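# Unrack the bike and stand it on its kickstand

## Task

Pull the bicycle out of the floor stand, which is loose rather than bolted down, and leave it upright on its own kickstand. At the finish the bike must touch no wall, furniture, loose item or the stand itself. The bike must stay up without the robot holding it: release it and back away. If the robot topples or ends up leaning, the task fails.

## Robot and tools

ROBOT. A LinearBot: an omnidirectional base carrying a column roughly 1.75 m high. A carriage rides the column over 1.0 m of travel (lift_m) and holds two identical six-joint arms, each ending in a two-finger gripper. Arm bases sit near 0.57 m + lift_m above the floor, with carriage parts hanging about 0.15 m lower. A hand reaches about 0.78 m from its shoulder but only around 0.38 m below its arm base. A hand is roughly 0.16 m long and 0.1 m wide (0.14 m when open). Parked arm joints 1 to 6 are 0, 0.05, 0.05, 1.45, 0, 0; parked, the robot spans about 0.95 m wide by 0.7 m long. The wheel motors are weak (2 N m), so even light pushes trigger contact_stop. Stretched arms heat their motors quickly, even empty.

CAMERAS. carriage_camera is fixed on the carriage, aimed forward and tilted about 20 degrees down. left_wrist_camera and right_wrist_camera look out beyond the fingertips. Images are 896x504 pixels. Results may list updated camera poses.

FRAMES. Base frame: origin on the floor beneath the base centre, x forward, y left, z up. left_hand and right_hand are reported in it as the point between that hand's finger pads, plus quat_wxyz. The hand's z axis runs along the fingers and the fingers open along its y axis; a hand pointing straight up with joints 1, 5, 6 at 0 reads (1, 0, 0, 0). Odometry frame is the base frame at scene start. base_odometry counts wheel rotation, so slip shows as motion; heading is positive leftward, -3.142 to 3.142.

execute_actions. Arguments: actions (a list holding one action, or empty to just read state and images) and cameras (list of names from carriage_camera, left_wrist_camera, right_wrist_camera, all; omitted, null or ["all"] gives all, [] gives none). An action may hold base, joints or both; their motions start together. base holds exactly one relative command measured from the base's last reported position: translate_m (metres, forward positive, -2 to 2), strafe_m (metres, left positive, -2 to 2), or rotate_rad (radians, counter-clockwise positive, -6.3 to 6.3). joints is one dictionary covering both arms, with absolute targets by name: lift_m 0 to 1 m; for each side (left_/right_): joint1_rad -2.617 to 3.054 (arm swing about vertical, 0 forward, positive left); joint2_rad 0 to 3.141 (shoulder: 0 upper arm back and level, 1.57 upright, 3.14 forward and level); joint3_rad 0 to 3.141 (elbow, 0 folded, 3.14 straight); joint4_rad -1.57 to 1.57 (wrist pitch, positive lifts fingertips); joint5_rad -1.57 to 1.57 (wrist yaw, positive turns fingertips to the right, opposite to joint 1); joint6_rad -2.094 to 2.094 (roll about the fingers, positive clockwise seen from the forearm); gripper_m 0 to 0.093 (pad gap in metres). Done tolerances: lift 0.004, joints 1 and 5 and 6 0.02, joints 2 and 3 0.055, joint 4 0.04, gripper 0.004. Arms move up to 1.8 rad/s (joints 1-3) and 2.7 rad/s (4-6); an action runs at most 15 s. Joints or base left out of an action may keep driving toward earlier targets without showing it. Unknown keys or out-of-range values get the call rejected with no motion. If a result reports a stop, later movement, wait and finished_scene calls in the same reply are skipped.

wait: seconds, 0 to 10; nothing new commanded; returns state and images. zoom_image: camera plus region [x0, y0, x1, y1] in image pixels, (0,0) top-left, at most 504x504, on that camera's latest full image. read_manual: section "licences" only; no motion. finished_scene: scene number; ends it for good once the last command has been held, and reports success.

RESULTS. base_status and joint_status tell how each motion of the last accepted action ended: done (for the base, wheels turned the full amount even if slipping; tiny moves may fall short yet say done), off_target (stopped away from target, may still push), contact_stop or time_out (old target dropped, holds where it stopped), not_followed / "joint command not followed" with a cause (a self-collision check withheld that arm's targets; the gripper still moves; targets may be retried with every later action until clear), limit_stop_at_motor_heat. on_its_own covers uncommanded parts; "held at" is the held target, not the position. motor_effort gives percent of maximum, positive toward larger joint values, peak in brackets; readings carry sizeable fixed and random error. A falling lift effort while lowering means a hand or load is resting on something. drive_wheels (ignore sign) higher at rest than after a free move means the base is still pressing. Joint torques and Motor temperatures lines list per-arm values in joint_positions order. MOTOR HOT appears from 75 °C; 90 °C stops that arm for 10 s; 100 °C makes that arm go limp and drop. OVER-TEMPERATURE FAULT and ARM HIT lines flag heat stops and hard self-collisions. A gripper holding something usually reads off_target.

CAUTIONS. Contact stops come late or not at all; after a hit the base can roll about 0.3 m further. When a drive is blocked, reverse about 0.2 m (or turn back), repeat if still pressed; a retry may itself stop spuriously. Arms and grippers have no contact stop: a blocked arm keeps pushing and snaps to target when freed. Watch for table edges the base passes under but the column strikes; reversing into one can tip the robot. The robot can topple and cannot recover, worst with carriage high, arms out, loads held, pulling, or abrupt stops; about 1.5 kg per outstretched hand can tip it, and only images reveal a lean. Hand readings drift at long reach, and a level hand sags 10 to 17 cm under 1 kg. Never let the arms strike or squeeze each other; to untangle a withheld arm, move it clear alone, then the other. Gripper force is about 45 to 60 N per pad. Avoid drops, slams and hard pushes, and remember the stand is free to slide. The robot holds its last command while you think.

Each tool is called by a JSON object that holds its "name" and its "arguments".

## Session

{"name": "execute_actions", "arguments": {"actions": [{"joints":{"lift_m":0.1,"left_joint1_rad":0,"left_joint2_rad":0.05,"left_joint3_rad":0.05,"left_joint4_rad":1.45,"left_joint6_rad":0}}], "cameras": ["carriage_camera"]}}

Scene clock: 1.33 s.
Joint torques (N m, as the arm reports them, + toward a larger angle): left_arm=[-0.05  3.77  7.19 -0.22  0.05 -0.1 ] | right_arm=[ 0.22  4.59  6.63 -0.07  0.    0.01]
Motor temperatures (°C, as the motors report them): left_arm=[27 39 28 28 28 24] | right_arm=[26 28 30 26 26 27]
base_odometry: x=+0.000 y=+0.000 heading=+0.000 (m, m, rad; odometry frame)
base_status: not commanded
joint_positions: lift_m=+0.100 left_joint1_rad=+0.007 left_joint2_rad=+0.049 left_joint3_rad=+0.048 left_joint4_rad=+1.454 left_joint5_rad=+0.049 left_joint6_rad=+0.000 left_gripper_m=+0.094 right_joint1_rad=+0.014 right_joint2_rad=+0.064 right_joint3_rad=+0.030 right_joint4_rad=+1.466 right_joint5_rad=-0.048 right_joint6_rad=+0.030 right_gripper_m=+0.095
joint_status: all done
motor_effort: lift_m=+30(31) drive_wheels=-2(1) (%)
left_hand: x=+0.2980 y=+0.3075 z=+1.1117 quat_wxyz=(+0.998, +0.024, +0.059, +0.002) (m; base frame)
right_hand: x=+0.3046 y=-0.3069 z=+1.1071 quat_wxyz=(+0.997, -0.023, +0.069, +0.024) (m; base frame)
pictures: carriage_camera
camera_calibration (this result's frames):
carriage_camera: T_world_to_cam=[[-0.0183693, -0.9987, 0.0475582, -0.0545046], [-0.379111, -0.0370569, -0.924609, 1.09123], [0.925169, -0.0350143, -0.377937, 0.234536], [0, 0, 0, 1]] pos_world=[0.195712, -0.00578386, 1.1002]
Images, in order (width x height): carriage_camera 896x504.

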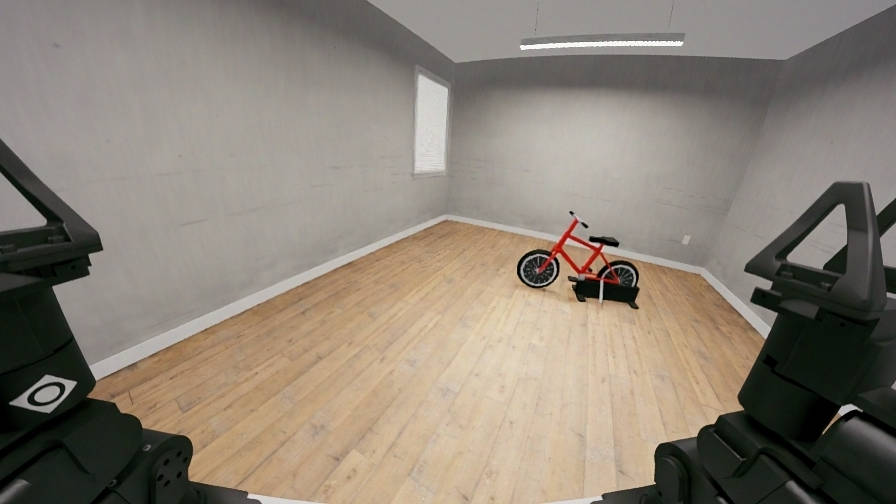

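{"name": "execute_actions", "arguments": {"actions": [{"base":{"rotate_rad":-0.5}}], "cameras": []}}

{"name": "execute_actions", "arguments": {"actions": [{"base":{"translate_m":1.2},"joints":{"lift_m":0.0}}], "cameras": ["carriage_camera"]}}

Scene clock: 9.77 s.
Joint torques (N m, as the arm reports them, + toward a larger angle): left_arm=[-0.07  3.7   7.24 -0.19  0.05 -0.09] | right_arm=[ 0.21  4.61  6.6  -0.06 -0.01  0.01]
Motor temperatures (°C, as the motors report them): left_arm=[27 38 29 28 28 24] | right_arm=[26 28 31 26 26 27]
base_odometry: x=+0.000 y=+0.000 heading=-0.499 (m, m, rad; odometry frame)
base_status: done
joint_positions: lift_m=+0.100 left_joint1_rad=+0.007 left_joint2_rad=+0.049 left_joint3_rad=+0.048 left_joint4_rad=+1.452 left_joint5_rad=+0.049 left_joint6_rad=+0.000 left_gripper_m=+0.094 right_joint1_rad=+0.014 right_joint2_rad=+0.064 right_joint3_rad=+0.030 right_joint4_rad=+1.466 right_joint5_rad=-0.048 right_joint6_rad=+0.030 right_gripper_m=+0.095
joint_status: not commanded
motor_effort: lift_m=+30(30) drive_wheels=+20(32) (%)
left_hand: x=+0.2983 y=+0.3075 z=+1.1117 quat_wxyz=(+0.998, +0.024, +0.060, +0.002) (m; base frame)
right_hand: x=+0.3046 y=-0.3069 z=+1.1071 quat_wxyz=(+0.997, -0.023, +0.069, +0.024) (m; base frame)
pictures: none
No camera images: the call's "cameras" was empty. Leave "cameras" out to get every camera's image.

Scene clock: 14.47 s.
Joint torques (N m, as the arm reports them, + toward a larger angle): left_arm=[-0.04  3.77  7.22 -0.22  0.06 -0.09] | right_arm=[ 0.21  4.62  6.51 -0.1  -0.01  0.01]
Motor temperatures (°C, as the motors report them): left_arm=[27 38 30 28 28 24] | right_arm=[26 29 31 26 26 27]
base_odometry: x=+1.053 y=-0.575 heading=-0.500 (m, m, rad; odometry frame)
base_status: done
joint_positions: lift_m=+0.000 left_joint1_rad=+0.007 left_joint2_rad=+0.049 left_joint3_rad=+0.048 left_joint4_rad=+1.453 left_joint5_rad=+0.049 left_joint6_rad=+0.000 left_gripper_m=+0.094 right_joint1_rad=+0.014 right_joint2_rad=+0.064 right_joint3_rad=+0.030 right_joint4_rad=+1.467 right_joint5_rad=-0.048 right_joint6_rad=+0.030 right_gripper_m=+0.095
joint_status: all done
motor_effort: lift_m=+29(31) drive_wheels=-11(60) (%)
left_hand: x=+0.2982 y=+0.3075 z=+1.0117 quat_wxyz=(+0.998, +0.024, +0.060, +0.002) (m; base frame)
right_hand: x=+0.3044 y=-0.3069 z=+1.0071 quat_wxyz=(+0.997, -0.023, +0.069, +0.024) (m; base frame)
pictures: carriage_camera
camera_calibration (this result's frames):
carriage_camera: T_world_to_cam=[[-0.0183693, -0.9987, 0.0475582, -0.0497481], [-0.379111, -0.0370569, -0.924609, 0.99876], [0.925169, -0.0350143, -0.377937, 0.196737], [0, 0, 0, 1]] pos_world=[0.195712, -0.00578386, 1.00018]
Images, in order (width x height): carriage_camera 896x504.

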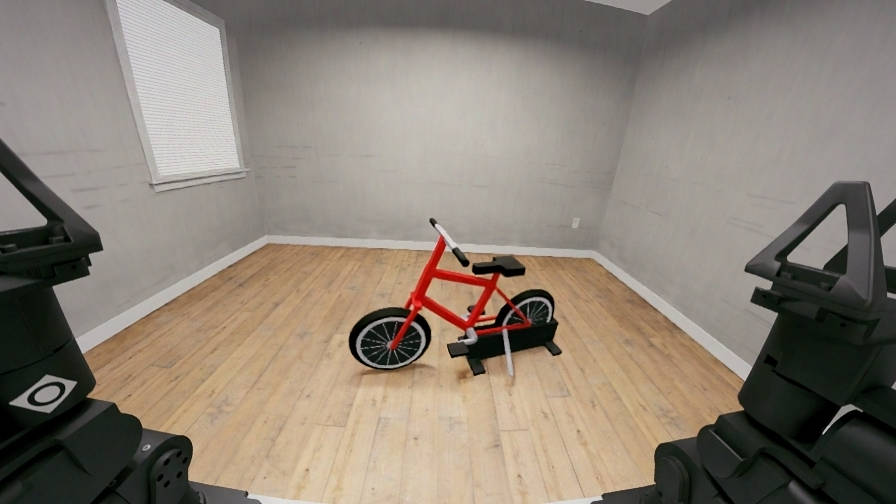

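{"name": "execute_actions", "arguments": {"actions": [{"base":{"rotate_rad":0.28},"joints":{"lift_m":0.2,"right_joint1_rad":0.3,"right_joint2_rad":2.45,"right_joint3_rad":1.75,"right_joint4_rad":-0.8,"right_joint5_rad":0,"right_joint6_rad":-1.5}}], "cameras": []}}

{"name": "execute_actions", "arguments": {"actions": [{"base":{"strafe_m":-0.37}}], "cameras": []}}

{"name": "execute_actions", "arguments": {"actions": [{"base":{"translate_m":0.35}}], "cameras": ["carriage_camera","right_wrist_camera"]}}

Scene clock: 35.90 s.
Joint torques (N m, as the arm reports them, + toward a larger angle): left_arm=[-0.05  3.73  7.25 -0.18  0.06 -0.1 ] | right_arm=[  0.69 -14.18   7.93   0.61  -0.1   -0.06]
Motor temperatures (°C, as the motors report them): left_arm=[27 38 31 28 28 24] | right_arm=[26 30 33 26 26 27]
base_odometry: x=+1.053 y=-0.576 heading=-0.220 (m, m, rad; odometry frame)
base_status: done
joint_positions: lift_m=+0.200 left_joint1_rad=+0.007 left_joint2_rad=+0.049 left_joint3_rad=+0.048 left_joint4_rad=+1.451 left_joint5_rad=+0.049 left_joint6_rad=+0.000 left_gripper_m=+0.094 right_joint1_rad=+0.295 right_joint2_rad=+2.449 right_joint3_rad=+1.735 right_joint4_rad=-0.797 right_joint5_rad=+0.000 right_joint6_rad=-1.491 right_gripper_m=+0.095
joint_status: all done
motor_effort: lift_m=+35(42) drive_wheels=+16(39) (%)
left_hand: x=+0.2987 y=+0.3076 z=+1.2113 quat_wxyz=(+0.998, +0.024, +0.061, +0.002) (m; base frame)
right_hand: x=+0.7098 y=-0.1812 z=+0.7026 quat_wxyz=(+0.025, -0.779, +0.627, -0.017) (m; base frame)
pictures: none
No camera images: the call's "cameras" was empty. Leave "cameras" out to get every camera's image.

Scene clock: 38.63 s.
Joint torques (N m, as the arm reports them, + toward a larger angle): left_arm=[-0.04  3.73  7.25 -0.19  0.06 -0.09] | right_arm=[  0.6  -14.14   7.83   0.62  -0.11  -0.06]
Motor temperatures (°C, as the motors report them): left_arm=[27 37 31 28 28 24] | right_arm=[26 31 33 26 26 27]
base_odometry: x=+0.973 y=-0.937 heading=-0.220 (m, m, rad; odometry frame)
base_status: done
joint_positions: lift_m=+0.200 left_joint1_rad=+0.007 left_joint2_rad=+0.049 left_joint3_rad=+0.048 left_joint4_rad=+1.451 left_joint5_rad=+0.049 left_joint6_rad=+0.000 left_gripper_m=+0.094 right_joint1_rad=+0.295 right_joint2_rad=+2.449 right_joint3_rad=+1.735 right_joint4_rad=-0.797 right_joint5_rad=+0.000 right_joint6_rad=-1.491 right_gripper_m=+0.095
joint_status: not commanded
motor_effort: lift_m=+34(35) drive_wheels=-12(50) (%)
left_hand: x=+0.2987 y=+0.3076 z=+1.2113 quat_wxyz=(+0.998, +0.024, +0.061, +0.002) (m; base frame)
right_hand: x=+0.7098 y=-0.1810 z=+0.7026 quat_wxyz=(+0.025, -0.779, +0.626, -0.017) (m; base frame)
pictures: none
No camera images: the call's "cameras" was empty. Leave "cameras" out to get every camera's image.

Scene clock: 41.30 s.
Joint torques (N m, as the arm reports them, + toward a larger angle): left_arm=[-0.06  3.75  7.24 -0.19  0.07 -0.09] | right_arm=[  0.58 -14.07   7.83   0.61  -0.09  -0.07]
Motor temperatures (°C, as the motors report them): left_arm=[27 37 31 28 28 24] | right_arm=[26 33 33 26 26 27]
base_odometry: x=+1.314 y=-1.013 heading=-0.221 (m, m, rad; odometry frame)
base_status: done
joint_positions: lift_m=+0.200 left_joint1_rad=+0.007 left_joint2_rad=+0.049 left_joint3_rad=+0.048 left_joint4_rad=+1.451 left_joint5_rad=+0.049 left_joint6_rad=+0.000 left_gripper_m=+0.094 right_joint1_rad=+0.297 right_joint2_rad=+2.449 right_joint3_rad=+1.735 right_joint4_rad=-0.797 right_joint5_rad=+0.000 right_joint6_rad=-1.491 right_gripper_m=+0.095
joint_status: not commanded
motor_effort: lift_m=+34(34) drive_wheels=-13(44) (%)
left_hand: x=+0.2988 y=+0.3076 z=+1.2113 quat_wxyz=(+0.998, +0.024, +0.061, +0.002) (m; base frame)
right_hand: x=+0.7095 y=-0.1806 z=+0.7026 quat_wxyz=(+0.025, -0.779, +0.626, -0.016) (m; base frame)
pictures: carriage_camera, right_wrist_camera
camera_calibration (this result's frames):
carriage_camera: T_world_to_cam=[[-0.0183693, -0.9987, 0.0475582, -0.0592427], [-0.379111, -0.0370569, -0.924609, 1.18335], [0.925169, -0.0350143, -0.377937, 0.272189], [0, 0, 0, 1]] pos_world=[0.195712, -0.00578386, 1.19982]
right_wrist_camera: T_world_to_cam=[[0.974306, 0.195196, 0.112369, -0.74186], [0.0897158, -0.793966, 0.601306, -0.627102], [0.206589, -0.575775, -0.791078, 0.429608], [0, 0, 0, 1]] pos_world=[0.690308, -0.105733, 0.800296]
Images, in order (width x height): carriage_camera 896x504, right_wrist_camera 896x504.

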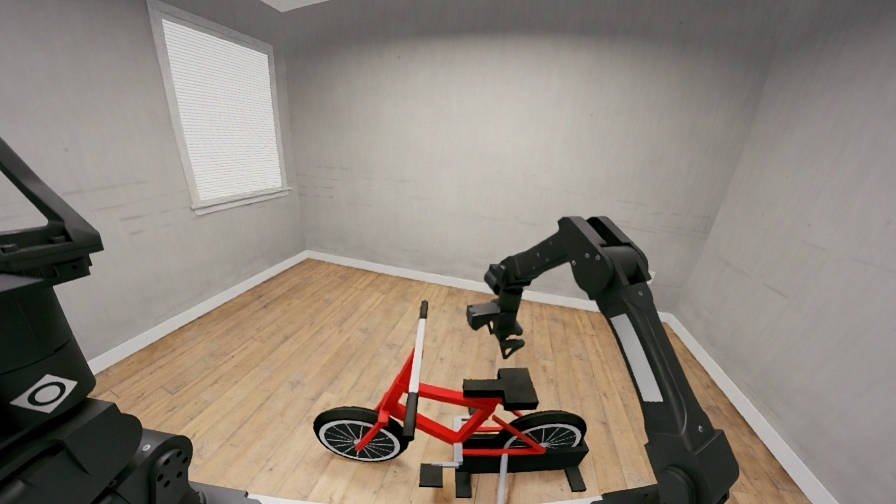

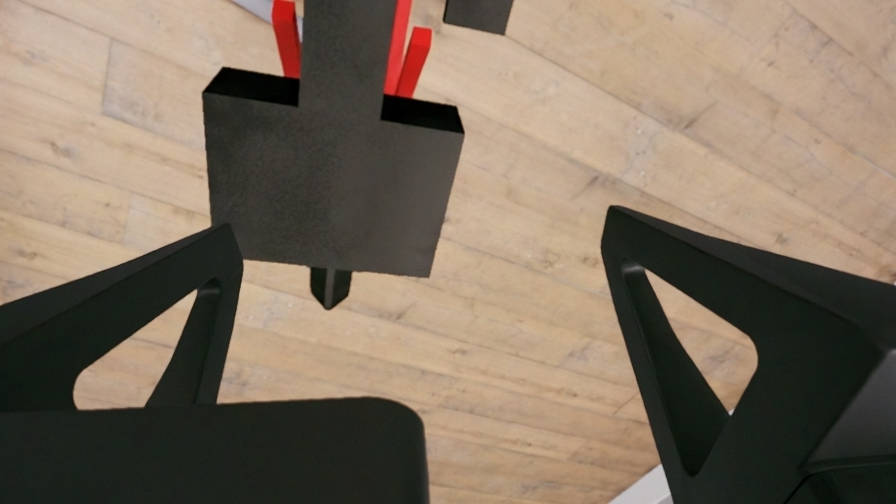

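{"name": "execute_actions", "arguments": {"actions": [{"base":{"strafe_m":0.14}}], "cameras": []}}

{"name": "execute_actions", "arguments": {"actions": [{"base":{"translate_m":-0.025},"joints":{"lift_m":0.08}}], "cameras": ["carriage_camera","right_wrist_camera"]}}

Scene clock: 52.93 s.
Joint torques (N m, as the arm reports them, + toward a larger angle): left_arm=[-0.06  3.73  7.24 -0.19  0.06 -0.1 ] | right_arm=[  0.33 -14.14   7.8    0.58  -0.11  -0.06]
Motor temperatures (°C, as the motors report them): left_arm=[27 37 31 28 28 23] | right_arm=[26 38 34 27 26 27]
base_odometry: x=+1.345 y=-0.877 heading=-0.221 (m, m, rad; odometry frame)
base_status: done
joint_positions: lift_m=+0.200 left_joint1_rad=+0.007 left_joint2_rad=+0.049 left_joint3_rad=+0.048 left_joint4_rad=+1.450 left_joint5_rad=+0.049 left_joint6_rad=+0.000 left_gripper_m=+0.094 right_joint1_rad=+0.300 right_joint2_rad=+2.449 right_joint3_rad=+1.735 right_joint4_rad=-0.798 right_joint5_rad=+0.000 right_joint6_rad=-1.491 right_gripper_m=+0.095
joint_status: not commanded
motor_effort: lift_m=+34(34) drive_wheels=-8(48) (%)
left_hand: x=+0.2988 y=+0.3076 z=+1.2112 quat_wxyz=(+0.998, +0.024, +0.061, +0.002) (m; base frame)
right_hand: x=+0.7088 y=-0.1793 z=+0.7026 quat_wxyz=(+0.024, -0.780, +0.625, -0.016) (m; base frame)
pictures: none
No camera images: the call's "cameras" was empty. Leave "cameras" out to get every camera's image.

Scene clock: 54.00 s.
Joint torques (N m, as the arm reports them, + toward a larger angle): left_arm=[-0.05  3.75  7.27 -0.17  0.05 -0.09] | right_arm=[  0.   -10.54   5.97   0.84   0.67   0.03]
Motor temperatures (°C, as the motors report them): left_arm=[27 37 31 28 28 23] | right_arm=[26 38 34 27 26 27]
base_odometry: x=+1.321 y=-0.871 heading=-0.221 (m, m, rad; odometry frame)
base_status: done
joint_positions: lift_m=+0.080 left_joint1_rad=+0.007 left_joint2_rad=+0.049 left_joint3_rad=+0.048 left_joint4_rad=+1.450 left_joint5_rad=+0.049 left_joint6_rad=+0.000 left_gripper_m=+0.094 right_joint1_rad=+0.302 right_joint2_rad=+2.406 right_joint3_rad=+1.761 right_joint4_rad=-0.802 right_joint5_rad=-0.070 right_joint6_rad=-1.497 right_gripper_m=+0.095
joint_status: all done
motor_effort: lift_m=+28(29) drive_wheels=+4(33) (%)
left_hand: x=+0.2989 y=+0.3076 z=+1.0917 quat_wxyz=(+0.998, +0.024, +0.061, +0.002) (m; base frame)
right_hand: x=+0.7204 y=-0.1620 z=+0.6098 quat_wxyz=(+0.071, -0.782, +0.619, -0.006) (m; base frame)
pictures: carriage_camera, right_wrist_camera
camera_calibration (this result's frames):
carriage_camera: T_world_to_cam=[[-0.0183693, -0.9987, 0.0475582, -0.0535595], [-0.379111, -0.0370569, -0.924609, 1.07286], [0.925169, -0.0350143, -0.377937, 0.227025], [0, 0, 0, 1]] pos_world=[0.195712, -0.00578386, 1.08032]
right_wrist_camera: T_world_to_cam=[[0.964824, 0.20007, 0.170548, -0.773552], [0.079629, -0.840651, 0.535692, -0.51778], [0.250548, -0.503267, -0.827011, 0.36661], [0, 0, 0, 1]] pos_world=[0.695718, -0.0960043, 0.712489]
Images, in order (width x height): carriage_camera 896x504, right_wrist_camera 896x504.

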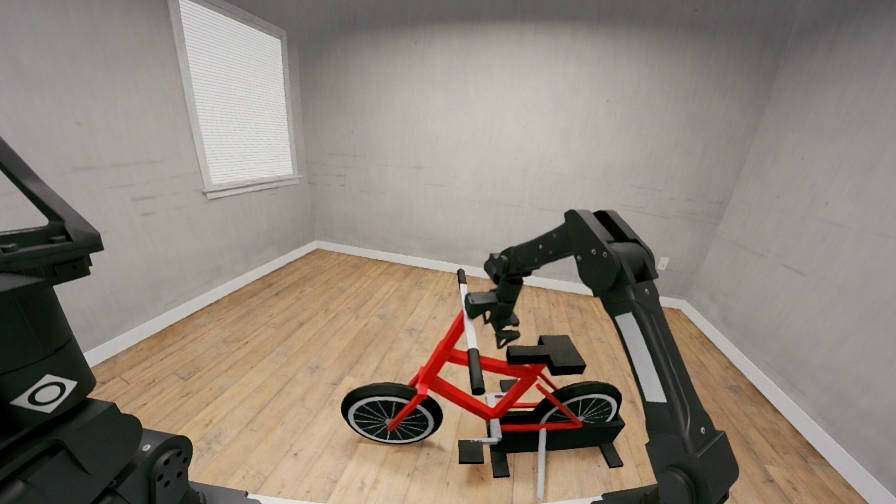

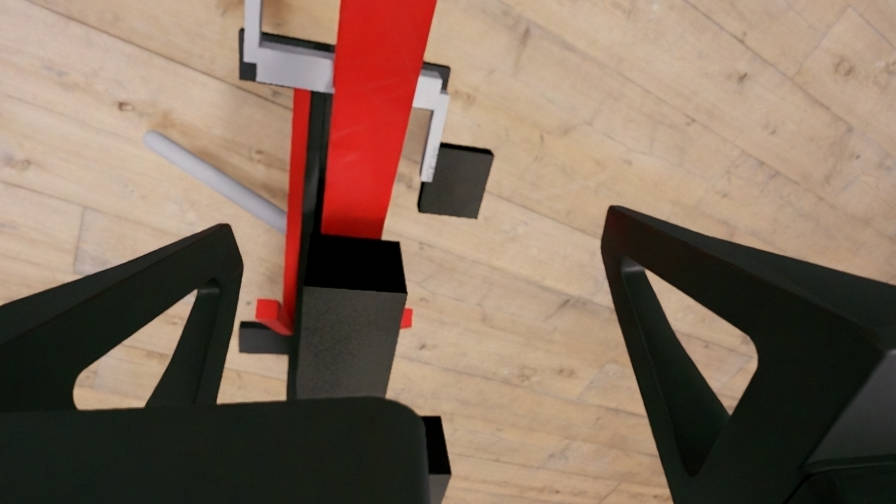

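{"name": "execute_actions", "arguments": {"actions": [{"base":{"strafe_m":-0.08},"joints":{"lift_m":0.16}}], "cameras": []}}

{"name": "execute_actions", "arguments": {"actions": [{"base":{"translate_m":-0.02},"joints":{"lift_m":0.0}}], "cameras": ["carriage_camera","right_wrist_camera"]}}

Scene clock: 60.80 s.
Joint torques (N m, as the arm reports them, + toward a larger angle): left_arm=[-0.06  3.75  7.26 -0.17  0.07 -0.09] | right_arm=[  0.28 -13.91   5.79   0.69  -0.07  -0.01]
Motor temperatures (°C, as the motors report them): left_arm=[27 37 32 28 28 23] | right_arm=[26 39 34 27 26 27]
base_odometry: x=+1.303 y=-0.949 heading=-0.221 (m, m, rad; odometry frame)
base_status: done
joint_positions: lift_m=+0.160 left_joint1_rad=+0.007 left_joint2_rad=+0.049 left_joint3_rad=+0.048 left_joint4_rad=+1.450 left_joint5_rad=+0.049 left_joint6_rad=+0.000 left_gripper_m=+0.094 right_joint1_rad=+0.300 right_joint2_rad=+2.443 right_joint3_rad=+1.761 right_joint4_rad=-0.797 right_joint5_rad=-0.004 right_joint6_rad=-1.497 right_gripper_m=+0.095
joint_status: all done
motor_effort: lift_m=+35(43) drive_wheels=-5(39) (%)
left_hand: x=+0.2989 y=+0.3076 z=+1.1712 quat_wxyz=(+0.998, +0.024, +0.061, +0.002) (m; base frame)
right_hand: x=+0.7192 y=-0.1755 z=+0.6719 quat_wxyz=(+0.039, -0.781, +0.622, -0.025) (m; base frame)
pictures: none
No camera images: the call's "cameras" was empty. Leave "cameras" out to get every camera's image.

Scene clock: 61.97 s.
Joint torques (N m, as the arm reports them, + toward a larger angle): left_arm=[-0.06  3.75  7.26 -0.17  0.06 -0.09] | right_arm=[  0.25 -14.02   5.74   0.72  -0.07  -0.01]
Motor temperatures (°C, as the motors report them): left_arm=[27 37 32 28 28 23] | right_arm=[26 39 34 27 26 27]
base_odometry: x=+1.284 y=-0.945 heading=-0.221 (m, m, rad; odometry frame)
base_status: done
joint_positions: lift_m=+0.000 left_joint1_rad=+0.007 left_joint2_rad=+0.049 left_joint3_rad=+0.048 left_joint4_rad=+1.449 left_joint5_rad=+0.049 left_joint6_rad=+0.000 left_gripper_m=+0.094 right_joint1_rad=+0.300 right_joint2_rad=+2.447 right_joint3_rad=+1.761 right_joint4_rad=-0.799 right_joint5_rad=-0.002 right_joint6_rad=-1.497 right_gripper_m=+0.095
joint_status: all done
motor_effort: lift_m=+31(30) drive_wheels=-2(34) (%)
left_hand: x=+0.2991 y=+0.3076 z=+1.0115 quat_wxyz=(+0.998, +0.024, +0.062, +0.002) (m; base frame)
right_hand: x=+0.7180 y=-0.1762 z=+0.5105 quat_wxyz=(+0.036, -0.782, +0.622, -0.023) (m; base frame)
pictures: carriage_camera, right_wrist_camera
camera_calibration (this result's frames):
carriage_camera: T_world_to_cam=[[-0.0183693, -0.9987, 0.0475582, -0.0497468], [-0.379111, -0.0370569, -0.924609, 0.998735], [0.925169, -0.0350143, -0.377937, 0.196726], [0, 0, 0, 1]] pos_world=[0.195712, -0.00578386, 1.00016]
right_wrist_camera: T_world_to_cam=[[0.969405, 0.20231, 0.139011, -0.738265], [0.0811679, -0.798655, 0.59629, -0.501009], [0.231658, -0.566763, -0.790642, 0.261778], [0, 0, 0, 1]] pos_world=[0.695701, -0.102409, 0.608347]
Images, in order (width x height): carriage_camera 896x504, right_wrist_camera 896x504.

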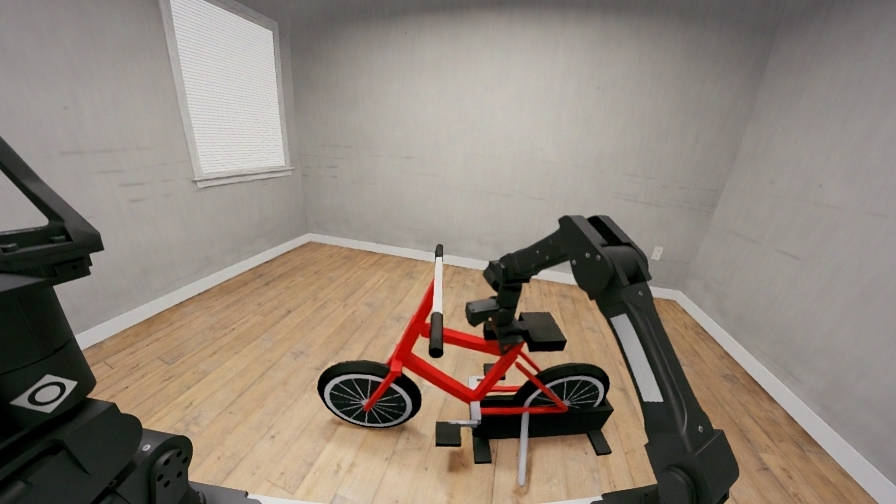

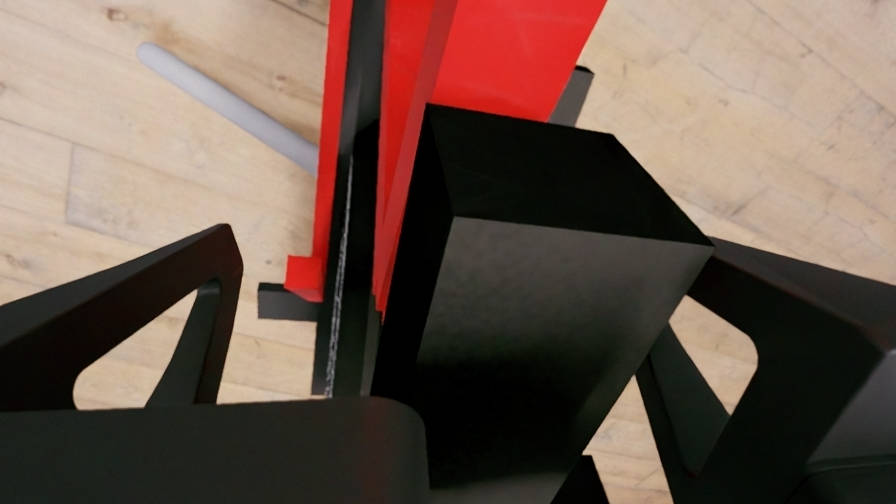

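Saddle is within the fingers (pushed away slightly). Close, then pull with arm sweeps (mirrored).

{"name": "execute_actions", "arguments": {"actions": [{"joints":{"right_gripper_m":0.0}}], "cameras": []}}

{"name": "execute_actions", "arguments": {"actions": [{"base":{"strafe_m":0.2},"joints":{"right_joint1_rad":0.3}}], "cameras": ["carriage_camera","right_wrist_camera"]}}

Scene clock: 68.47 s.
Joint torques (N m, as the arm reports them, + toward a larger angle): left_arm=[-0.06  3.73  7.26 -0.17  0.06 -0.09] | right_arm=[  0.66 -14.1    5.85   0.5   -0.02  -0.73]
Motor temperatures (°C, as the motors report them): left_arm=[27 37 32 28 28 23] | right_arm=[26 41 34 27 26 27]
base_odometry: x=+1.284 y=-0.945 heading=-0.221 (m, m, rad; odometry frame)
base_status: not commanded
joint_positions: lift_m=+0.000 left_joint1_rad=+0.007 left_joint2_rad=+0.049 left_joint3_rad=+0.048 left_joint4_rad=+1.450 left_joint5_rad=+0.049 left_joint6_rad=+0.000 left_gripper_m=+0.094 right_joint1_rad=+0.296 right_joint2_rad=+2.447 right_joint3_rad=+1.762 right_joint4_rad=-0.771 right_joint5_rad=-0.008 right_joint6_rad=-1.417 right_gripper_m=+0.045
joint_status: right_gripper_m off_target (ended at +0.045, target +0.000)
motor_effort: lift_m=+31(29) drive_wheels=+2(5) (%)
left_hand: x=+0.2989 y=+0.3076 z=+1.0116 quat_wxyz=(+0.998, +0.024, +0.061, +0.002) (m; base frame)
right_hand: x=+0.7249 y=-0.1749 z=+0.5113 quat_wxyz=(+0.050, -0.754, +0.654, -0.027) (m; base frame)
pictures: none
No camera images: the call's "cameras" was empty. Leave "cameras" out to get every camera's image.

Scene clock: 69.90 s.
Joint torques (N m, as the arm reports them, + toward a larger angle): left_arm=[-0.01  3.74  7.27 -0.18  0.05 -0.09] | right_arm=[  4.76 -13.79   5.71   0.91  -0.94  -1.16]
Motor temperatures (°C, as the motors report them): left_arm=[27 37 32 28 28 23] | right_arm=[26 42 34 27 26 27]
base_odometry: x=+1.302 y=-0.865 heading=-0.221 (m, m, rad; odometry frame)
base_status: strafe_m contact_stop (by the wheels' count: +0.082 of +0.200)
joint_positions: lift_m=+0.000 left_joint1_rad=+0.007 left_joint2_rad=+0.049 left_joint3_rad=+0.048 left_joint4_rad=+1.450 left_joint5_rad=+0.048 left_joint6_rad=+0.000 left_gripper_m=+0.094 right_joint1_rad=+0.255 right_joint2_rad=+2.444 right_joint3_rad=+1.762 right_joint4_rad=-0.823 right_joint5_rad=+0.071 right_joint6_rad=-1.368 right_gripper_m=+0.041
joint_status: right_joint1_rad off_target (ended at +0.255, target +0.300)
on_its_own: right_gripper_m moved -0.004 toward your old target +0.000
motor_effort: lift_m=+31(29) drive_wheels=+2(59) (%)
left_hand: x=+0.2988 y=+0.3076 z=+1.0116 quat_wxyz=(+0.998, +0.024, +0.061, +0.002) (m; base frame)
right_hand: x=+0.7220 y=-0.2099 z=+0.5118 quat_wxyz=(+0.009, -0.724, +0.688, -0.048) (m; base frame)
pictures: carriage_camera, right_wrist_camera
camera_calibration (this result's frames):
carriage_camera: T_world_to_cam=[[-0.0183693, -0.9987, 0.0475582, -0.0497468], [-0.379111, -0.0370569, -0.924609, 0.998735], [0.925169, -0.0350143, -0.377937, 0.196726], [0, 0, 0, 1]] pos_world=[0.195712, -0.00578386, 1.00015]
right_wrist_camera: T_world_to_cam=[[0.990416, 0.0359424, 0.13336, -0.782711], [-0.0595652, -0.759992, 0.647197, -0.445347], [0.124615, -0.648937, -0.750568, 0.282301], [0, 0, 0, 1]] pos_world=[0.713503, -0.127133, 0.604496]
Images, in order (width x height): carriage_camera 896x504, right_wrist_camera 896x504.

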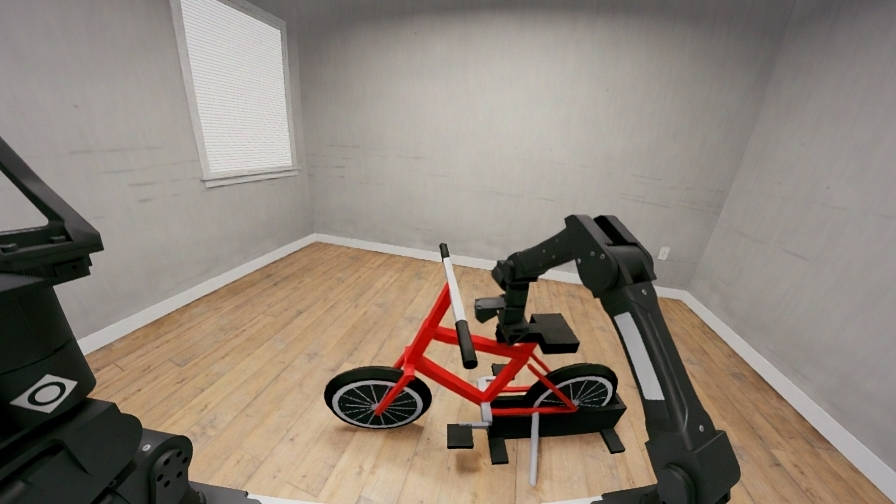

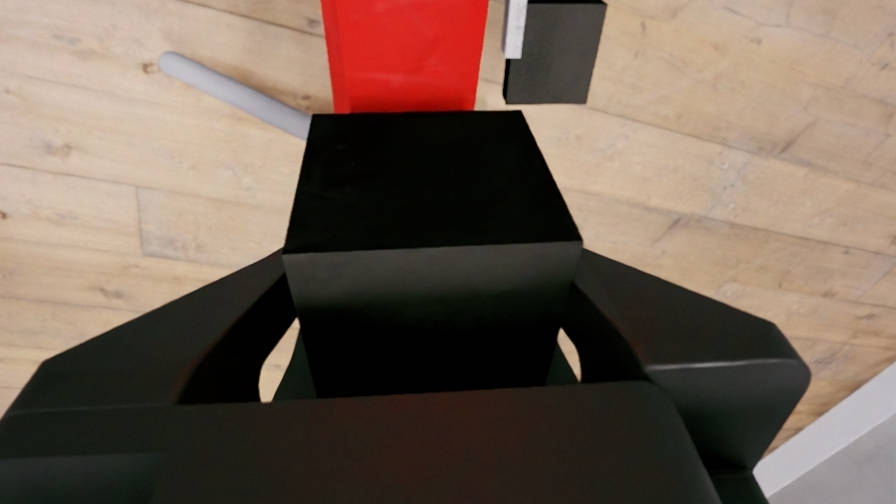

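{"name": "execute_actions", "arguments": {"actions": [{"joints":{"right_joint1_rad":0.55,"right_joint6_rad":-1.1,"right_joint5_rad":0}}], "cameras": ["carriage_camera"]}}

Scene clock: 77.93 s.
Joint torques (N m, as the arm reports them, + toward a larger angle): left_arm=[-0.04  3.74  7.25 -0.18  0.06 -0.09] | right_arm=[  1.02 -14.25   5.76   0.72  -0.14  -0.33]
Motor temperatures (°C, as the motors report them): left_arm=[27 37 32 28 28 23] | right_arm=[26 43 34 27 26 28]
base_odometry: x=+1.302 y=-0.865 heading=-0.221 (m, m, rad; odometry frame)
base_status: not commanded
joint_positions: lift_m=+0.000 left_joint1_rad=+0.007 left_joint2_rad=+0.049 left_joint3_rad=+0.048 left_joint4_rad=+1.450 left_joint5_rad=+0.048 left_joint6_rad=+0.000 left_gripper_m=+0.094 right_joint1_rad=+0.542 right_joint2_rad=+2.448 right_joint3_rad=+1.762 right_joint4_rad=-0.796 right_joint5_rad=+0.004 right_joint6_rad=-1.062 right_gripper_m=+0.040
joint_status: right_joint6_rad off_target (ended at -1.062, target -1.100); the others done
motor_effort: lift_m=+30(30) drive_wheels=+9(16) (%)
left_hand: x=+0.2988 y=+0.3076 z=+1.0116 quat_wxyz=(+0.998, +0.024, +0.061, +0.002) (m; base frame)
right_hand: x=+0.6725 y=-0.0727 z=+0.5103 quat_wxyz=(+0.042, -0.718, +0.695, -0.013) (m; base frame)
pictures: carriage_camera
camera_calibration (this result's frames):
carriage_camera: T_world_to_cam=[[-0.0183693, -0.9987, 0.0475582, -0.0497468], [-0.379111, -0.0370569, -0.924609, 0.998735], [0.925169, -0.0350143, -0.377937, 0.196726], [0, 0, 0, 1]] pos_world=[0.195712, -0.00578386, 1.00015]
Images, in order (width x height): carriage_camera 896x504.

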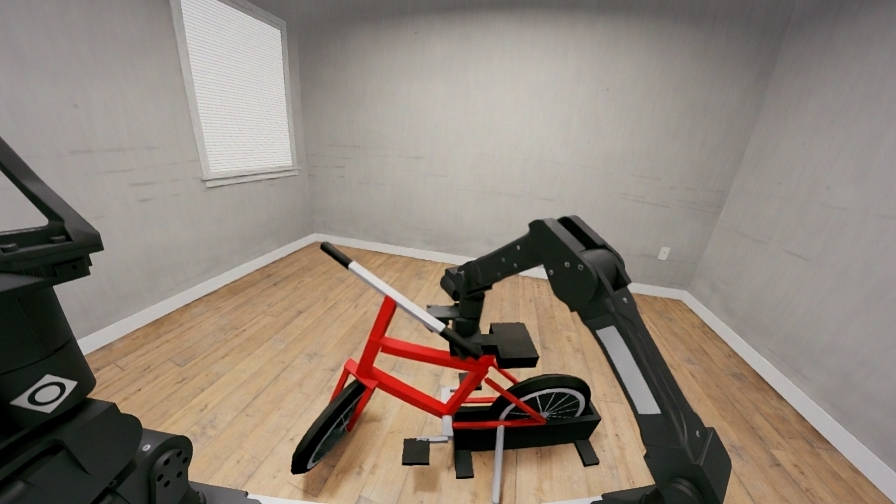

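{"name": "execute_actions", "arguments": {"actions": [{"base":{"strafe_m":0.13},"joints":{"right_joint1_rad":0.3,"right_joint6_rad":-1.35}}], "cameras": []}}

{"name": "execute_actions", "arguments": {"actions": [{"joints":{"right_joint1_rad":0.55,"right_joint6_rad":-1.1}}], "cameras": ["carriage_camera"]}}

Scene clock: 92.07 s.
Joint torques (N m, as the arm reports them, + toward a larger angle): left_arm=[-0.08  3.71  7.28 -0.18  0.06 -0.09] | right_arm=[  3.88 -13.99   5.82   1.35  -1.14  -0.32]
Motor temperatures (°C, as the motors report them): left_arm=[27 37 32 28 28 23] | right_arm=[26 46 34 27 26 27]
base_odometry: x=+1.330 y=-0.738 heading=-0.221 (m, m, rad; odometry frame)
base_status: done
joint_positions: lift_m=+0.000 left_joint1_rad=+0.007 left_joint2_rad=+0.049 left_joint3_rad=+0.048 left_joint4_rad=+1.450 left_joint5_rad=+0.048 left_joint6_rad=+0.000 left_gripper_m=+0.094 right_joint1_rad=+0.263 right_joint2_rad=+2.449 right_joint3_rad=+1.759 right_joint4_rad=-0.878 right_joint5_rad=+0.090 right_joint6_rad=-1.314 right_gripper_m=+0.040
joint_status: right_joint1_rad off_target (ended at +0.263, target +0.300); right_joint6_rad off_target (ended at -1.313, target -1.350)
motor_effort: lift_m=+30(30) drive_wheels=+6(42) (%)
left_hand: x=+0.2988 y=+0.3076 z=+1.0116 quat_wxyz=(+0.998, +0.024, +0.061, +0.002) (m; base frame)
right_hand: x=+0.7071 y=-0.2134 z=+0.5088 quat_wxyz=(-0.021, -0.708, +0.704, -0.040) (m; base frame)
pictures: none
No camera images: the call's "cameras" was empty. Leave "cameras" out to get every camera's image.

Scene clock: 93.27 s.
Joint torques (N m, as the arm reports them, + toward a larger angle): left_arm=[-0.05  3.74  7.24 -0.18  0.07 -0.1 ] | right_arm=[  0.9  -13.86   7.97   2.27  -2.48   0.92]
Motor temperatures (°C, as the motors report them): left_arm=[27 37 32 28 28 23] | right_arm=[26 46 34 27 26 27]
base_odometry: x=+1.330 y=-0.738 heading=-0.221 (m, m, rad; odometry frame)
base_status: not commanded
joint_positions: lift_m=+0.000 left_joint1_rad=+0.007 left_joint2_rad=+0.049 left_joint3_rad=+0.048 left_joint4_rad=+1.450 left_joint5_rad=+0.048 left_joint6_rad=+0.000 left_gripper_m=+0.094 right_joint1_rad=+0.543 right_joint2_rad=+2.452 right_joint3_rad=+1.728 right_joint4_rad=-1.001 right_joint5_rad=+0.205 right_joint6_rad=-1.202 right_gripper_m=+0.040
joint_status: right_joint6_rad off_target (ended at -1.202, target -1.100); the others done
motor_effort: lift_m=+30(29) drive_wheels=+13(14) (%)
left_hand: x=+0.2988 y=+0.3076 z=+1.0116 quat_wxyz=(+0.998, +0.024, +0.061, +0.002) (m; base frame)
right_hand: x=+0.6363 y=-0.1338 z=+0.5062 quat_wxyz=(-0.105, -0.765, +0.632, -0.072) (m; base frame)
pictures: carriage_camera
camera_calibration (this result's frames):
carriage_camera: T_world_to_cam=[[-0.0183693, -0.9987, 0.0475582, -0.0497468], [-0.379111, -0.0370569, -0.924609, 0.998735], [0.925169, -0.0350143, -0.377937, 0.196726], [0, 0, 0, 1]] pos_world=[0.195712, -0.00578386, 1.00015]
Images, in order (width x height): carriage_camera 896x504.

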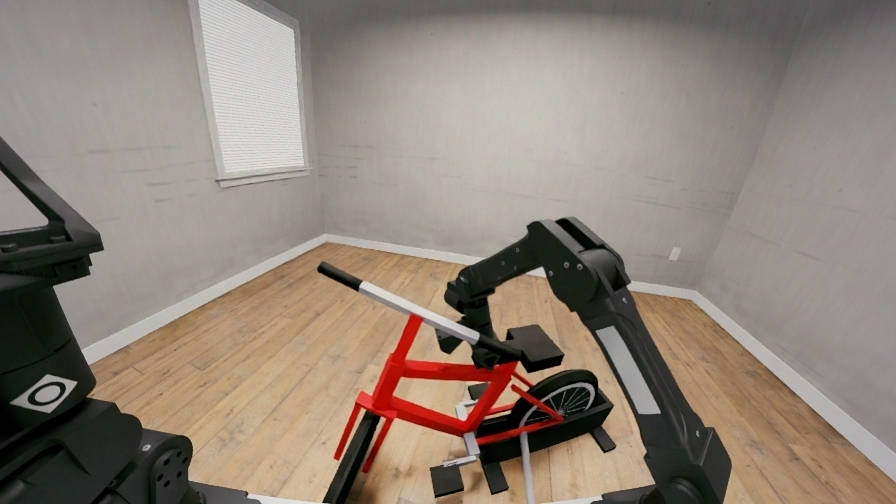

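{"name": "execute_actions", "arguments": {"actions": [{"joints":{"left_joint1_rad":-0.1,"left_joint2_rad":1.5,"left_joint3_rad":1.45,"left_joint4_rad":-1.1,"left_gripper_m":0.0,"right_joint6_rad":-1.2}}], "cameras": ["carriage_camera"]}}

{"name": "execute_actions", "arguments": {"actions": [{"joints":{"left_joint2_rad":2.2,"left_joint3_rad":1.8,"left_joint4_rad":-0.7,"left_joint1_rad":-0.2}}], "cameras": ["carriage_camera"]}}

Scene clock: 111.50 s.
Joint torques (N m, as the arm reports them, + toward a larger angle): left_arm=[ 0.07 -7.72 11.09  1.1   0.12 -0.08] | right_arm=[  1.09 -13.74   8.05   2.24  -2.41   0.17]
Motor temperatures (°C, as the motors report them): left_arm=[27 37 33 28 28 23] | right_arm=[26 49 35 30 30 28]
base_odometry: x=+1.330 y=-0.738 heading=-0.221 (m, m, rad; odometry frame)
base_status: not commanded
joint_positions: lift_m=+0.000 left_joint1_rad=-0.095 left_joint2_rad=+1.499 left_joint3_rad=+1.426 left_joint4_rad=-1.100 left_joint5_rad=+0.048 left_joint6_rad=+0.000 left_gripper_m=+0.000 right_joint1_rad=+0.542 right_joint2_rad=+2.450 right_joint3_rad=+1.728 right_joint4_rad=-1.001 right_joint5_rad=+0.198 right_joint6_rad=-1.219 right_gripper_m=+0.040
joint_status: all done
motor_effort: lift_m=+31(30) drive_wheels=+12(13) (%)
left_hand: x=+0.6102 y=+0.2746 z=+0.7739 quat_wxyz=(+0.196, +0.051, +0.979, -0.033) (m; base frame)
right_hand: x=+0.6364 y=-0.1333 z=+0.5069 quat_wxyz=(-0.104, -0.770, +0.626, -0.068) (m; base frame)
pictures: carriage_camera
camera_calibration (this result's frames):
carriage_camera: T_world_to_cam=[[-0.0183693, -0.9987, 0.0475582, -0.0497468], [-0.379111, -0.0370569, -0.924609, 0.998735], [0.925169, -0.0350143, -0.377937, 0.196727], [0, 0, 0, 1]] pos_world=[0.195712, -0.00578386, 1.00016]
Images, in order (width x height): carriage_camera 896x504.

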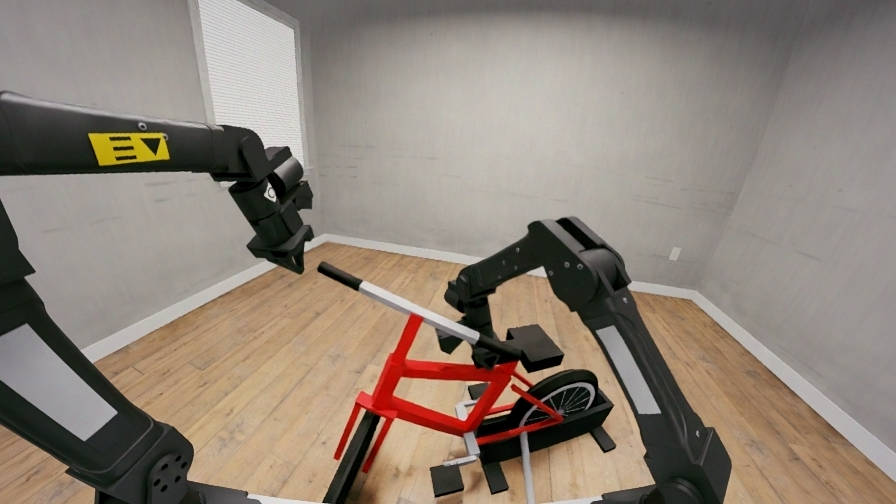

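Scene clock: 112.80 s.
Joint torques (N m, as the arm reports them, + toward a larger angle): left_arm=[  0.65 -16.55   9.58   1.2    0.12  -0.08] | right_arm=[  1.15 -13.59   8.08   2.25  -2.37   0.17]
Motor temperatures (°C, as the motors report them): left_arm=[27 37 33 28 28 23] | right_arm=[26 49 35 30 30 28]
base_odometry: x=+1.330 y=-0.738 heading=-0.221 (m, m, rad; odometry frame)
base_status: not commanded
joint_positions: lift_m=+0.000 left_joint1_rad=-0.203 left_joint2_rad=+2.217 left_joint3_rad=+1.792 left_joint4_rad=-0.705 left_joint5_rad=+0.049 left_joint6_rad=+0.000 left_gripper_m=+0.000 right_joint1_rad=+0.541 right_joint2_rad=+2.449 right_joint3_rad=+1.728 right_joint4_rad=-1.000 right_joint5_rad=+0.196 right_joint6_rad=-1.219 right_gripper_m=+0.040
joint_status: all done
motor_effort: lift_m=+31(30) drive_wheels=+13(14) (%)
left_hand: x=+0.7866 y=+0.2002 z=+0.6376 quat_wxyz=(+0.215, +0.104, +0.970, -0.046) (m; base frame)
right_hand: x=+0.6366 y=-0.1332 z=+0.5071 quat_wxyz=(-0.103, -0.769, +0.627, -0.067) (m; base frame)
pictures: carriage_camera
camera_calibration (this result's frames):
carriage_camera: T_world_to_cam=[[-0.0183693, -0.9987, 0.0475582, -0.0497469], [-0.379111, -0.0370569, -0.924609, 0.998736], [0.925169, -0.0350143, -0.377937, 0.196727], [0, 0, 0, 1]] pos_world=[0.195712, -0.00578386, 1.00016]
Images, in order (width x height): carriage_camera 896x504.

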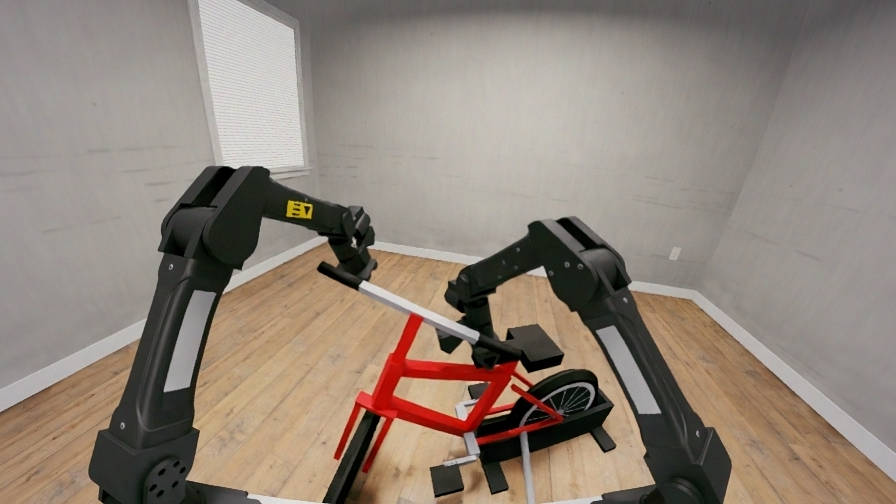

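{"name": "execute_actions", "arguments": {"actions": [{"joints":{"left_joint2_rad":1.4,"left_joint3_rad":1.6,"left_joint4_rad":-1.2,"left_joint1_rad":-0.1}}], "cameras": []}}

{"name": "execute_actions", "arguments": {"actions": [{"joints":{"left_joint2_rad":1.4,"left_joint3_rad":1.0,"left_joint4_rad":-1.1}}], "cameras": ["carriage_camera"]}}

Scene clock: 126.50 s.
Joint torques (N m, as the arm reports them, + toward a larger angle): left_arm=[ -0.56 -29.15  17.81  -0.71   2.06   0.06] | right_arm=[ -2.44 -11.66   8.23   2.39  -1.52   0.64]
Motor temperatures (°C, as the motors report them): left_arm=[27 47 35 29 28 23] | right_arm=[26 50 36 31 31 27]
base_odometry: x=+1.330 y=-0.738 heading=-0.221 (m, m, rad; odometry frame)
base_status: not commanded
joint_positions: lift_m=+0.000 left_joint1_rad=-0.087 left_joint2_rad=+1.794 left_joint3_rad=+1.506 left_joint4_rad=-1.050 left_joint5_rad=-0.134 left_joint6_rad=-0.015 left_gripper_m=+0.000 right_joint1_rad=+0.578 right_joint2_rad=+2.426 right_joint3_rad=+1.725 right_joint4_rad=-1.016 right_joint5_rad=+0.120 right_joint6_rad=-1.273 right_gripper_m=+0.041
joint_status: left_joint2_rad off_target (ended at +1.794, target +1.400); left_joint3_rad off_target (ended at +1.506, target +1.600); left_joint4_rad off_target (ended at -1.050, target -1.200); the others done
motor_effort: lift_m=+36(35) drive_wheels=+11(14) (%)
left_hand: x=+0.6549 y=+0.3052 z=+0.7025 quat_wxyz=(+0.119, +0.028, +0.991, +0.061) (m; base frame)
right_hand: x=+0.6220 y=-0.1093 z=+0.5138 quat_wxyz=(-0.089, -0.798, +0.596, -0.032) (m; base frame)
pictures: none
No camera images: the call's "cameras" was empty. Leave "cameras" out to get every camera's image.

Scene clock: 127.67 s.
Joint torques (N m, as the arm reports them, + toward a larger angle): left_arm=[ -2.18 -13.04   5.45  -1.42   1.86   0.34] | right_arm=[ -4.34 -13.5    9.12   2.15  -0.73   1.3 ]
Motor temperatures (°C, as the motors report them): left_arm=[27 49 35 29 29 24] | right_arm=[26 50 36 31 31 28]
base_odometry: x=+1.330 y=-0.738 heading=-0.221 (m, m, rad; odometry frame)
base_status: not commanded
joint_positions: lift_m=+0.000 left_joint1_rad=-0.064 left_joint2_rad=+1.471 left_joint3_rad=+1.030 left_joint4_rad=-0.869 left_joint5_rad=-0.116 left_joint6_rad=-0.041 left_gripper_m=+0.000 right_joint1_rad=+0.597 right_joint2_rad=+2.448 right_joint3_rad=+1.714 right_joint4_rad=-0.994 right_joint5_rad=+0.054 right_joint6_rad=-1.344 right_gripper_m=+0.043
joint_status: left_joint2_rad off_target (ended at +1.471, target +1.400); left_joint4_rad off_target (ended at -0.869, target -1.100); the others done
motor_effort: lift_m=+35(35) drive_wheels=+4(14) (%)
left_hand: x=+0.5721 y=+0.3160 z=+0.6705 quat_wxyz=(+0.132, +0.004, +0.990, +0.050) (m; base frame)
right_hand: x=+0.6091 y=-0.0949 z=+0.5014 quat_wxyz=(-0.083, -0.823, +0.561, +0.004) (m; base frame)
pictures: carriage_camera
camera_calibration (this result's frames):
carriage_camera: T_world_to_cam=[[-0.0183693, -0.9987, 0.0475582, -0.0497275], [-0.379111, -0.0370569, -0.924609, 0.99836], [0.925169, -0.0350143, -0.377937, 0.196573], [0, 0, 0, 1]] pos_world=[0.195712, -0.00578386, 0.99975]
Images, in order (width x height): carriage_camera 896x504.

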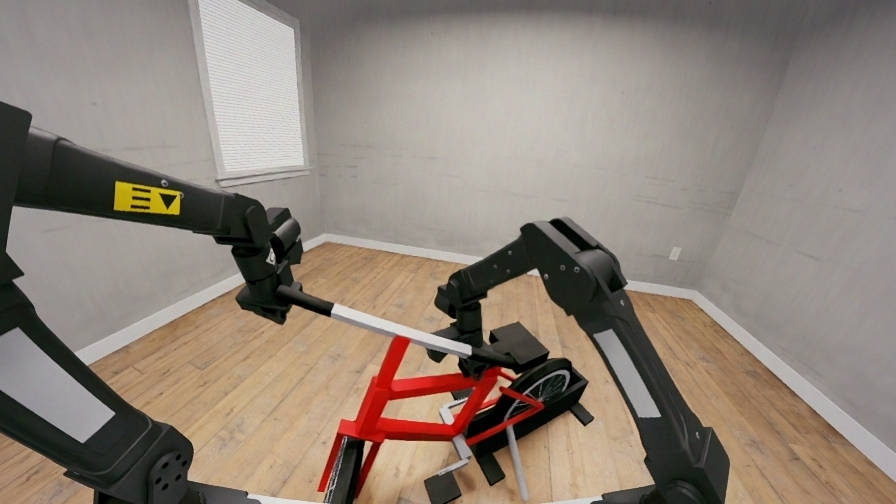

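{"name": "execute_actions", "arguments": {"actions": [{"joints":{"left_joint1_rad":0.5,"left_joint2_rad":1.45,"left_joint3_rad":1.03,"left_joint4_rad":-1.0,"left_joint5_rad":0}}], "cameras": []}}

{"name": "execute_actions", "arguments": {"actions": [{"joints":{"left_joint2_rad":1.15,"left_joint3_rad":0.7,"left_joint4_rad":-1.0}}], "cameras": []}}

{"name": "execute_actions", "arguments": {"actions": [{"joints":{"left_joint1_rad":-0.15}}], "cameras": ["carriage_camera"]}}

Scene clock: 139.17 s.
Joint torques (N m, as the arm reports them, + toward a larger angle): left_arm=[ 0.47 -8.66  8.18  0.54  0.19  0.  ] | right_arm=[ -1.34 -13.7    8.6    1.38  -0.05   1.22]
Motor temperatures (°C, as the motors report them): left_arm=[27 49 34 30 30 24] | right_arm=[26 50 37 31 29 29]
base_odometry: x=+1.330 y=-0.738 heading=-0.221 (m, m, rad; odometry frame)
base_status: not commanded
joint_positions: lift_m=+0.000 left_joint1_rad=+0.499 left_joint2_rad=+1.470 left_joint3_rad=+1.030 left_joint4_rad=-0.991 left_joint5_rad=-0.010 left_joint6_rad=-0.009 left_gripper_m=+0.000 right_joint1_rad=+0.566 right_joint2_rad=+2.448 right_joint3_rad=+1.723 right_joint4_rad=-0.895 right_joint5_rad=-0.005 right_joint6_rad=-1.335 right_gripper_m=+0.041
joint_status: all done
motor_effort: lift_m=+35(36) drive_wheels=+3(5) (%)
left_hand: x=+0.5080 y=+0.4487 z=+0.6637 quat_wxyz=(+0.066, -0.251, +0.965, +0.022) (m; base frame)
right_hand: x=+0.6335 y=-0.0822 z=+0.5003 quat_wxyz=(-0.022, -0.814, +0.581, +0.012) (m; base frame)
pictures: none
No camera images: the call's "cameras" was empty. Leave "cameras" out to get every camera's image.

Scene clock: 140.10 s.
Joint torques (N m, as the arm reports them, + toward a larger angle): left_arm=[ 0.48 -4.96  6.88  0.64  0.18  0.01] | right_arm=[ -1.34 -13.72   8.67   1.37  -0.03   1.22]
Motor temperatures (°C, as the motors report them): left_arm=[27 49 34 30 30 24] | right_arm=[26 50 37 31 29 29]
base_odometry: x=+1.330 y=-0.738 heading=-0.221 (m, m, rad; odometry frame)
base_status: not commanded
joint_positions: lift_m=+0.000 left_joint1_rad=+0.499 left_joint2_rad=+1.164 left_joint3_rad=+0.712 left_joint4_rad=-1.004 left_joint5_rad=-0.009 left_joint6_rad=-0.009 left_gripper_m=+0.000 right_joint1_rad=+0.566 right_joint2_rad=+2.448 right_joint3_rad=+1.723 right_joint4_rad=-0.894 right_joint5_rad=-0.005 right_joint6_rad=-1.335 right_gripper_m=+0.041
joint_status: all done
motor_effort: lift_m=+36(35) drive_wheels=+4(2) (%)
left_hand: x=+0.4340 y=+0.4082 z=+0.6400 quat_wxyz=(+0.055, -0.251, +0.966, +0.018) (m; base frame)
right_hand: x=+0.6336 y=-0.0822 z=+0.5003 quat_wxyz=(-0.022, -0.814, +0.581, +0.011) (m; base frame)
pictures: none
No camera images: the call's "cameras" was empty. Leave "cameras" out to get every camera's image.

Scene clock: 141.30 s.
Joint torques (N m, as the arm reports them, + toward a larger angle): left_arm=[ 0.15 -4.9   6.92  0.62  0.14 -0.01] | right_arm=[ -1.31 -13.76   8.63   1.38  -0.04   1.23]
Motor temperatures (°C, as the motors report them): left_arm=[27 48 34 30 30 24] | right_arm=[26 50 37 31 29 29]
base_odometry: x=+1.330 y=-0.738 heading=-0.221 (m, m, rad; odometry frame)
base_status: not commanded
joint_positions: lift_m=+0.000 left_joint1_rad=-0.146 left_joint2_rad=+1.164 left_joint3_rad=+0.712 left_joint4_rad=-1.003 left_joint5_rad=-0.005 left_joint6_rad=-0.008 left_gripper_m=+0.000 right_joint1_rad=+0.566 right_joint2_rad=+2.448 right_joint3_rad=+1.723 right_joint4_rad=-0.894 right_joint5_rad=-0.005 right_joint6_rad=-1.335 right_gripper_m=+0.041
joint_status: all done
motor_effort: lift_m=+35(36) drive_wheels=+4(5) (%)
left_hand: x=+0.4561 y=+0.2889 z=+0.6400 quat_wxyz=(+0.058, +0.069, +0.996, -0.002) (m; base frame)
right_hand: x=+0.6336 y=-0.0822 z=+0.5003 quat_wxyz=(-0.022, -0.814, +0.581, +0.011) (m; base frame)
pictures: carriage_camera
camera_calibration (this result's frames):
carriage_camera: T_world_to_cam=[[-0.0183693, -0.9987, 0.0475582, -0.0497275], [-0.379111, -0.0370569, -0.924609, 0.99836], [0.925169, -0.0350143, -0.377937, 0.196573], [0, 0, 0, 1]] pos_world=[0.195712, -0.00578386, 0.99975]
Images, in order (width x height): carriage_camera 896x504.

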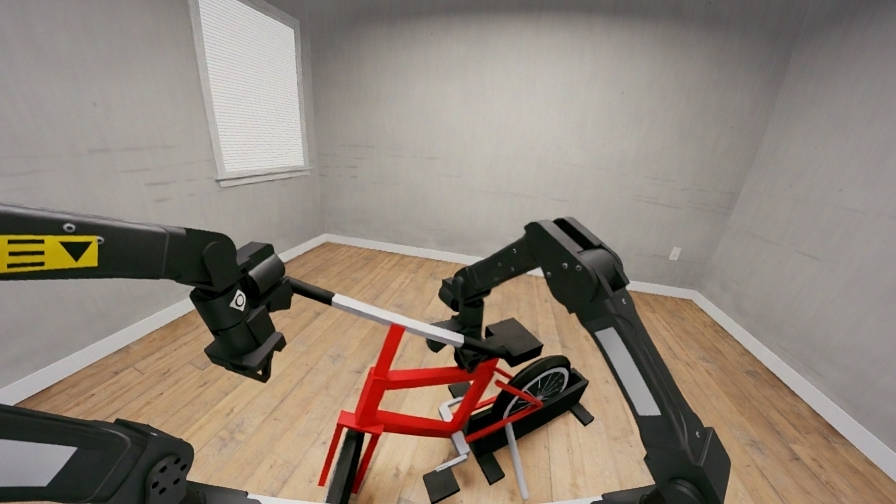

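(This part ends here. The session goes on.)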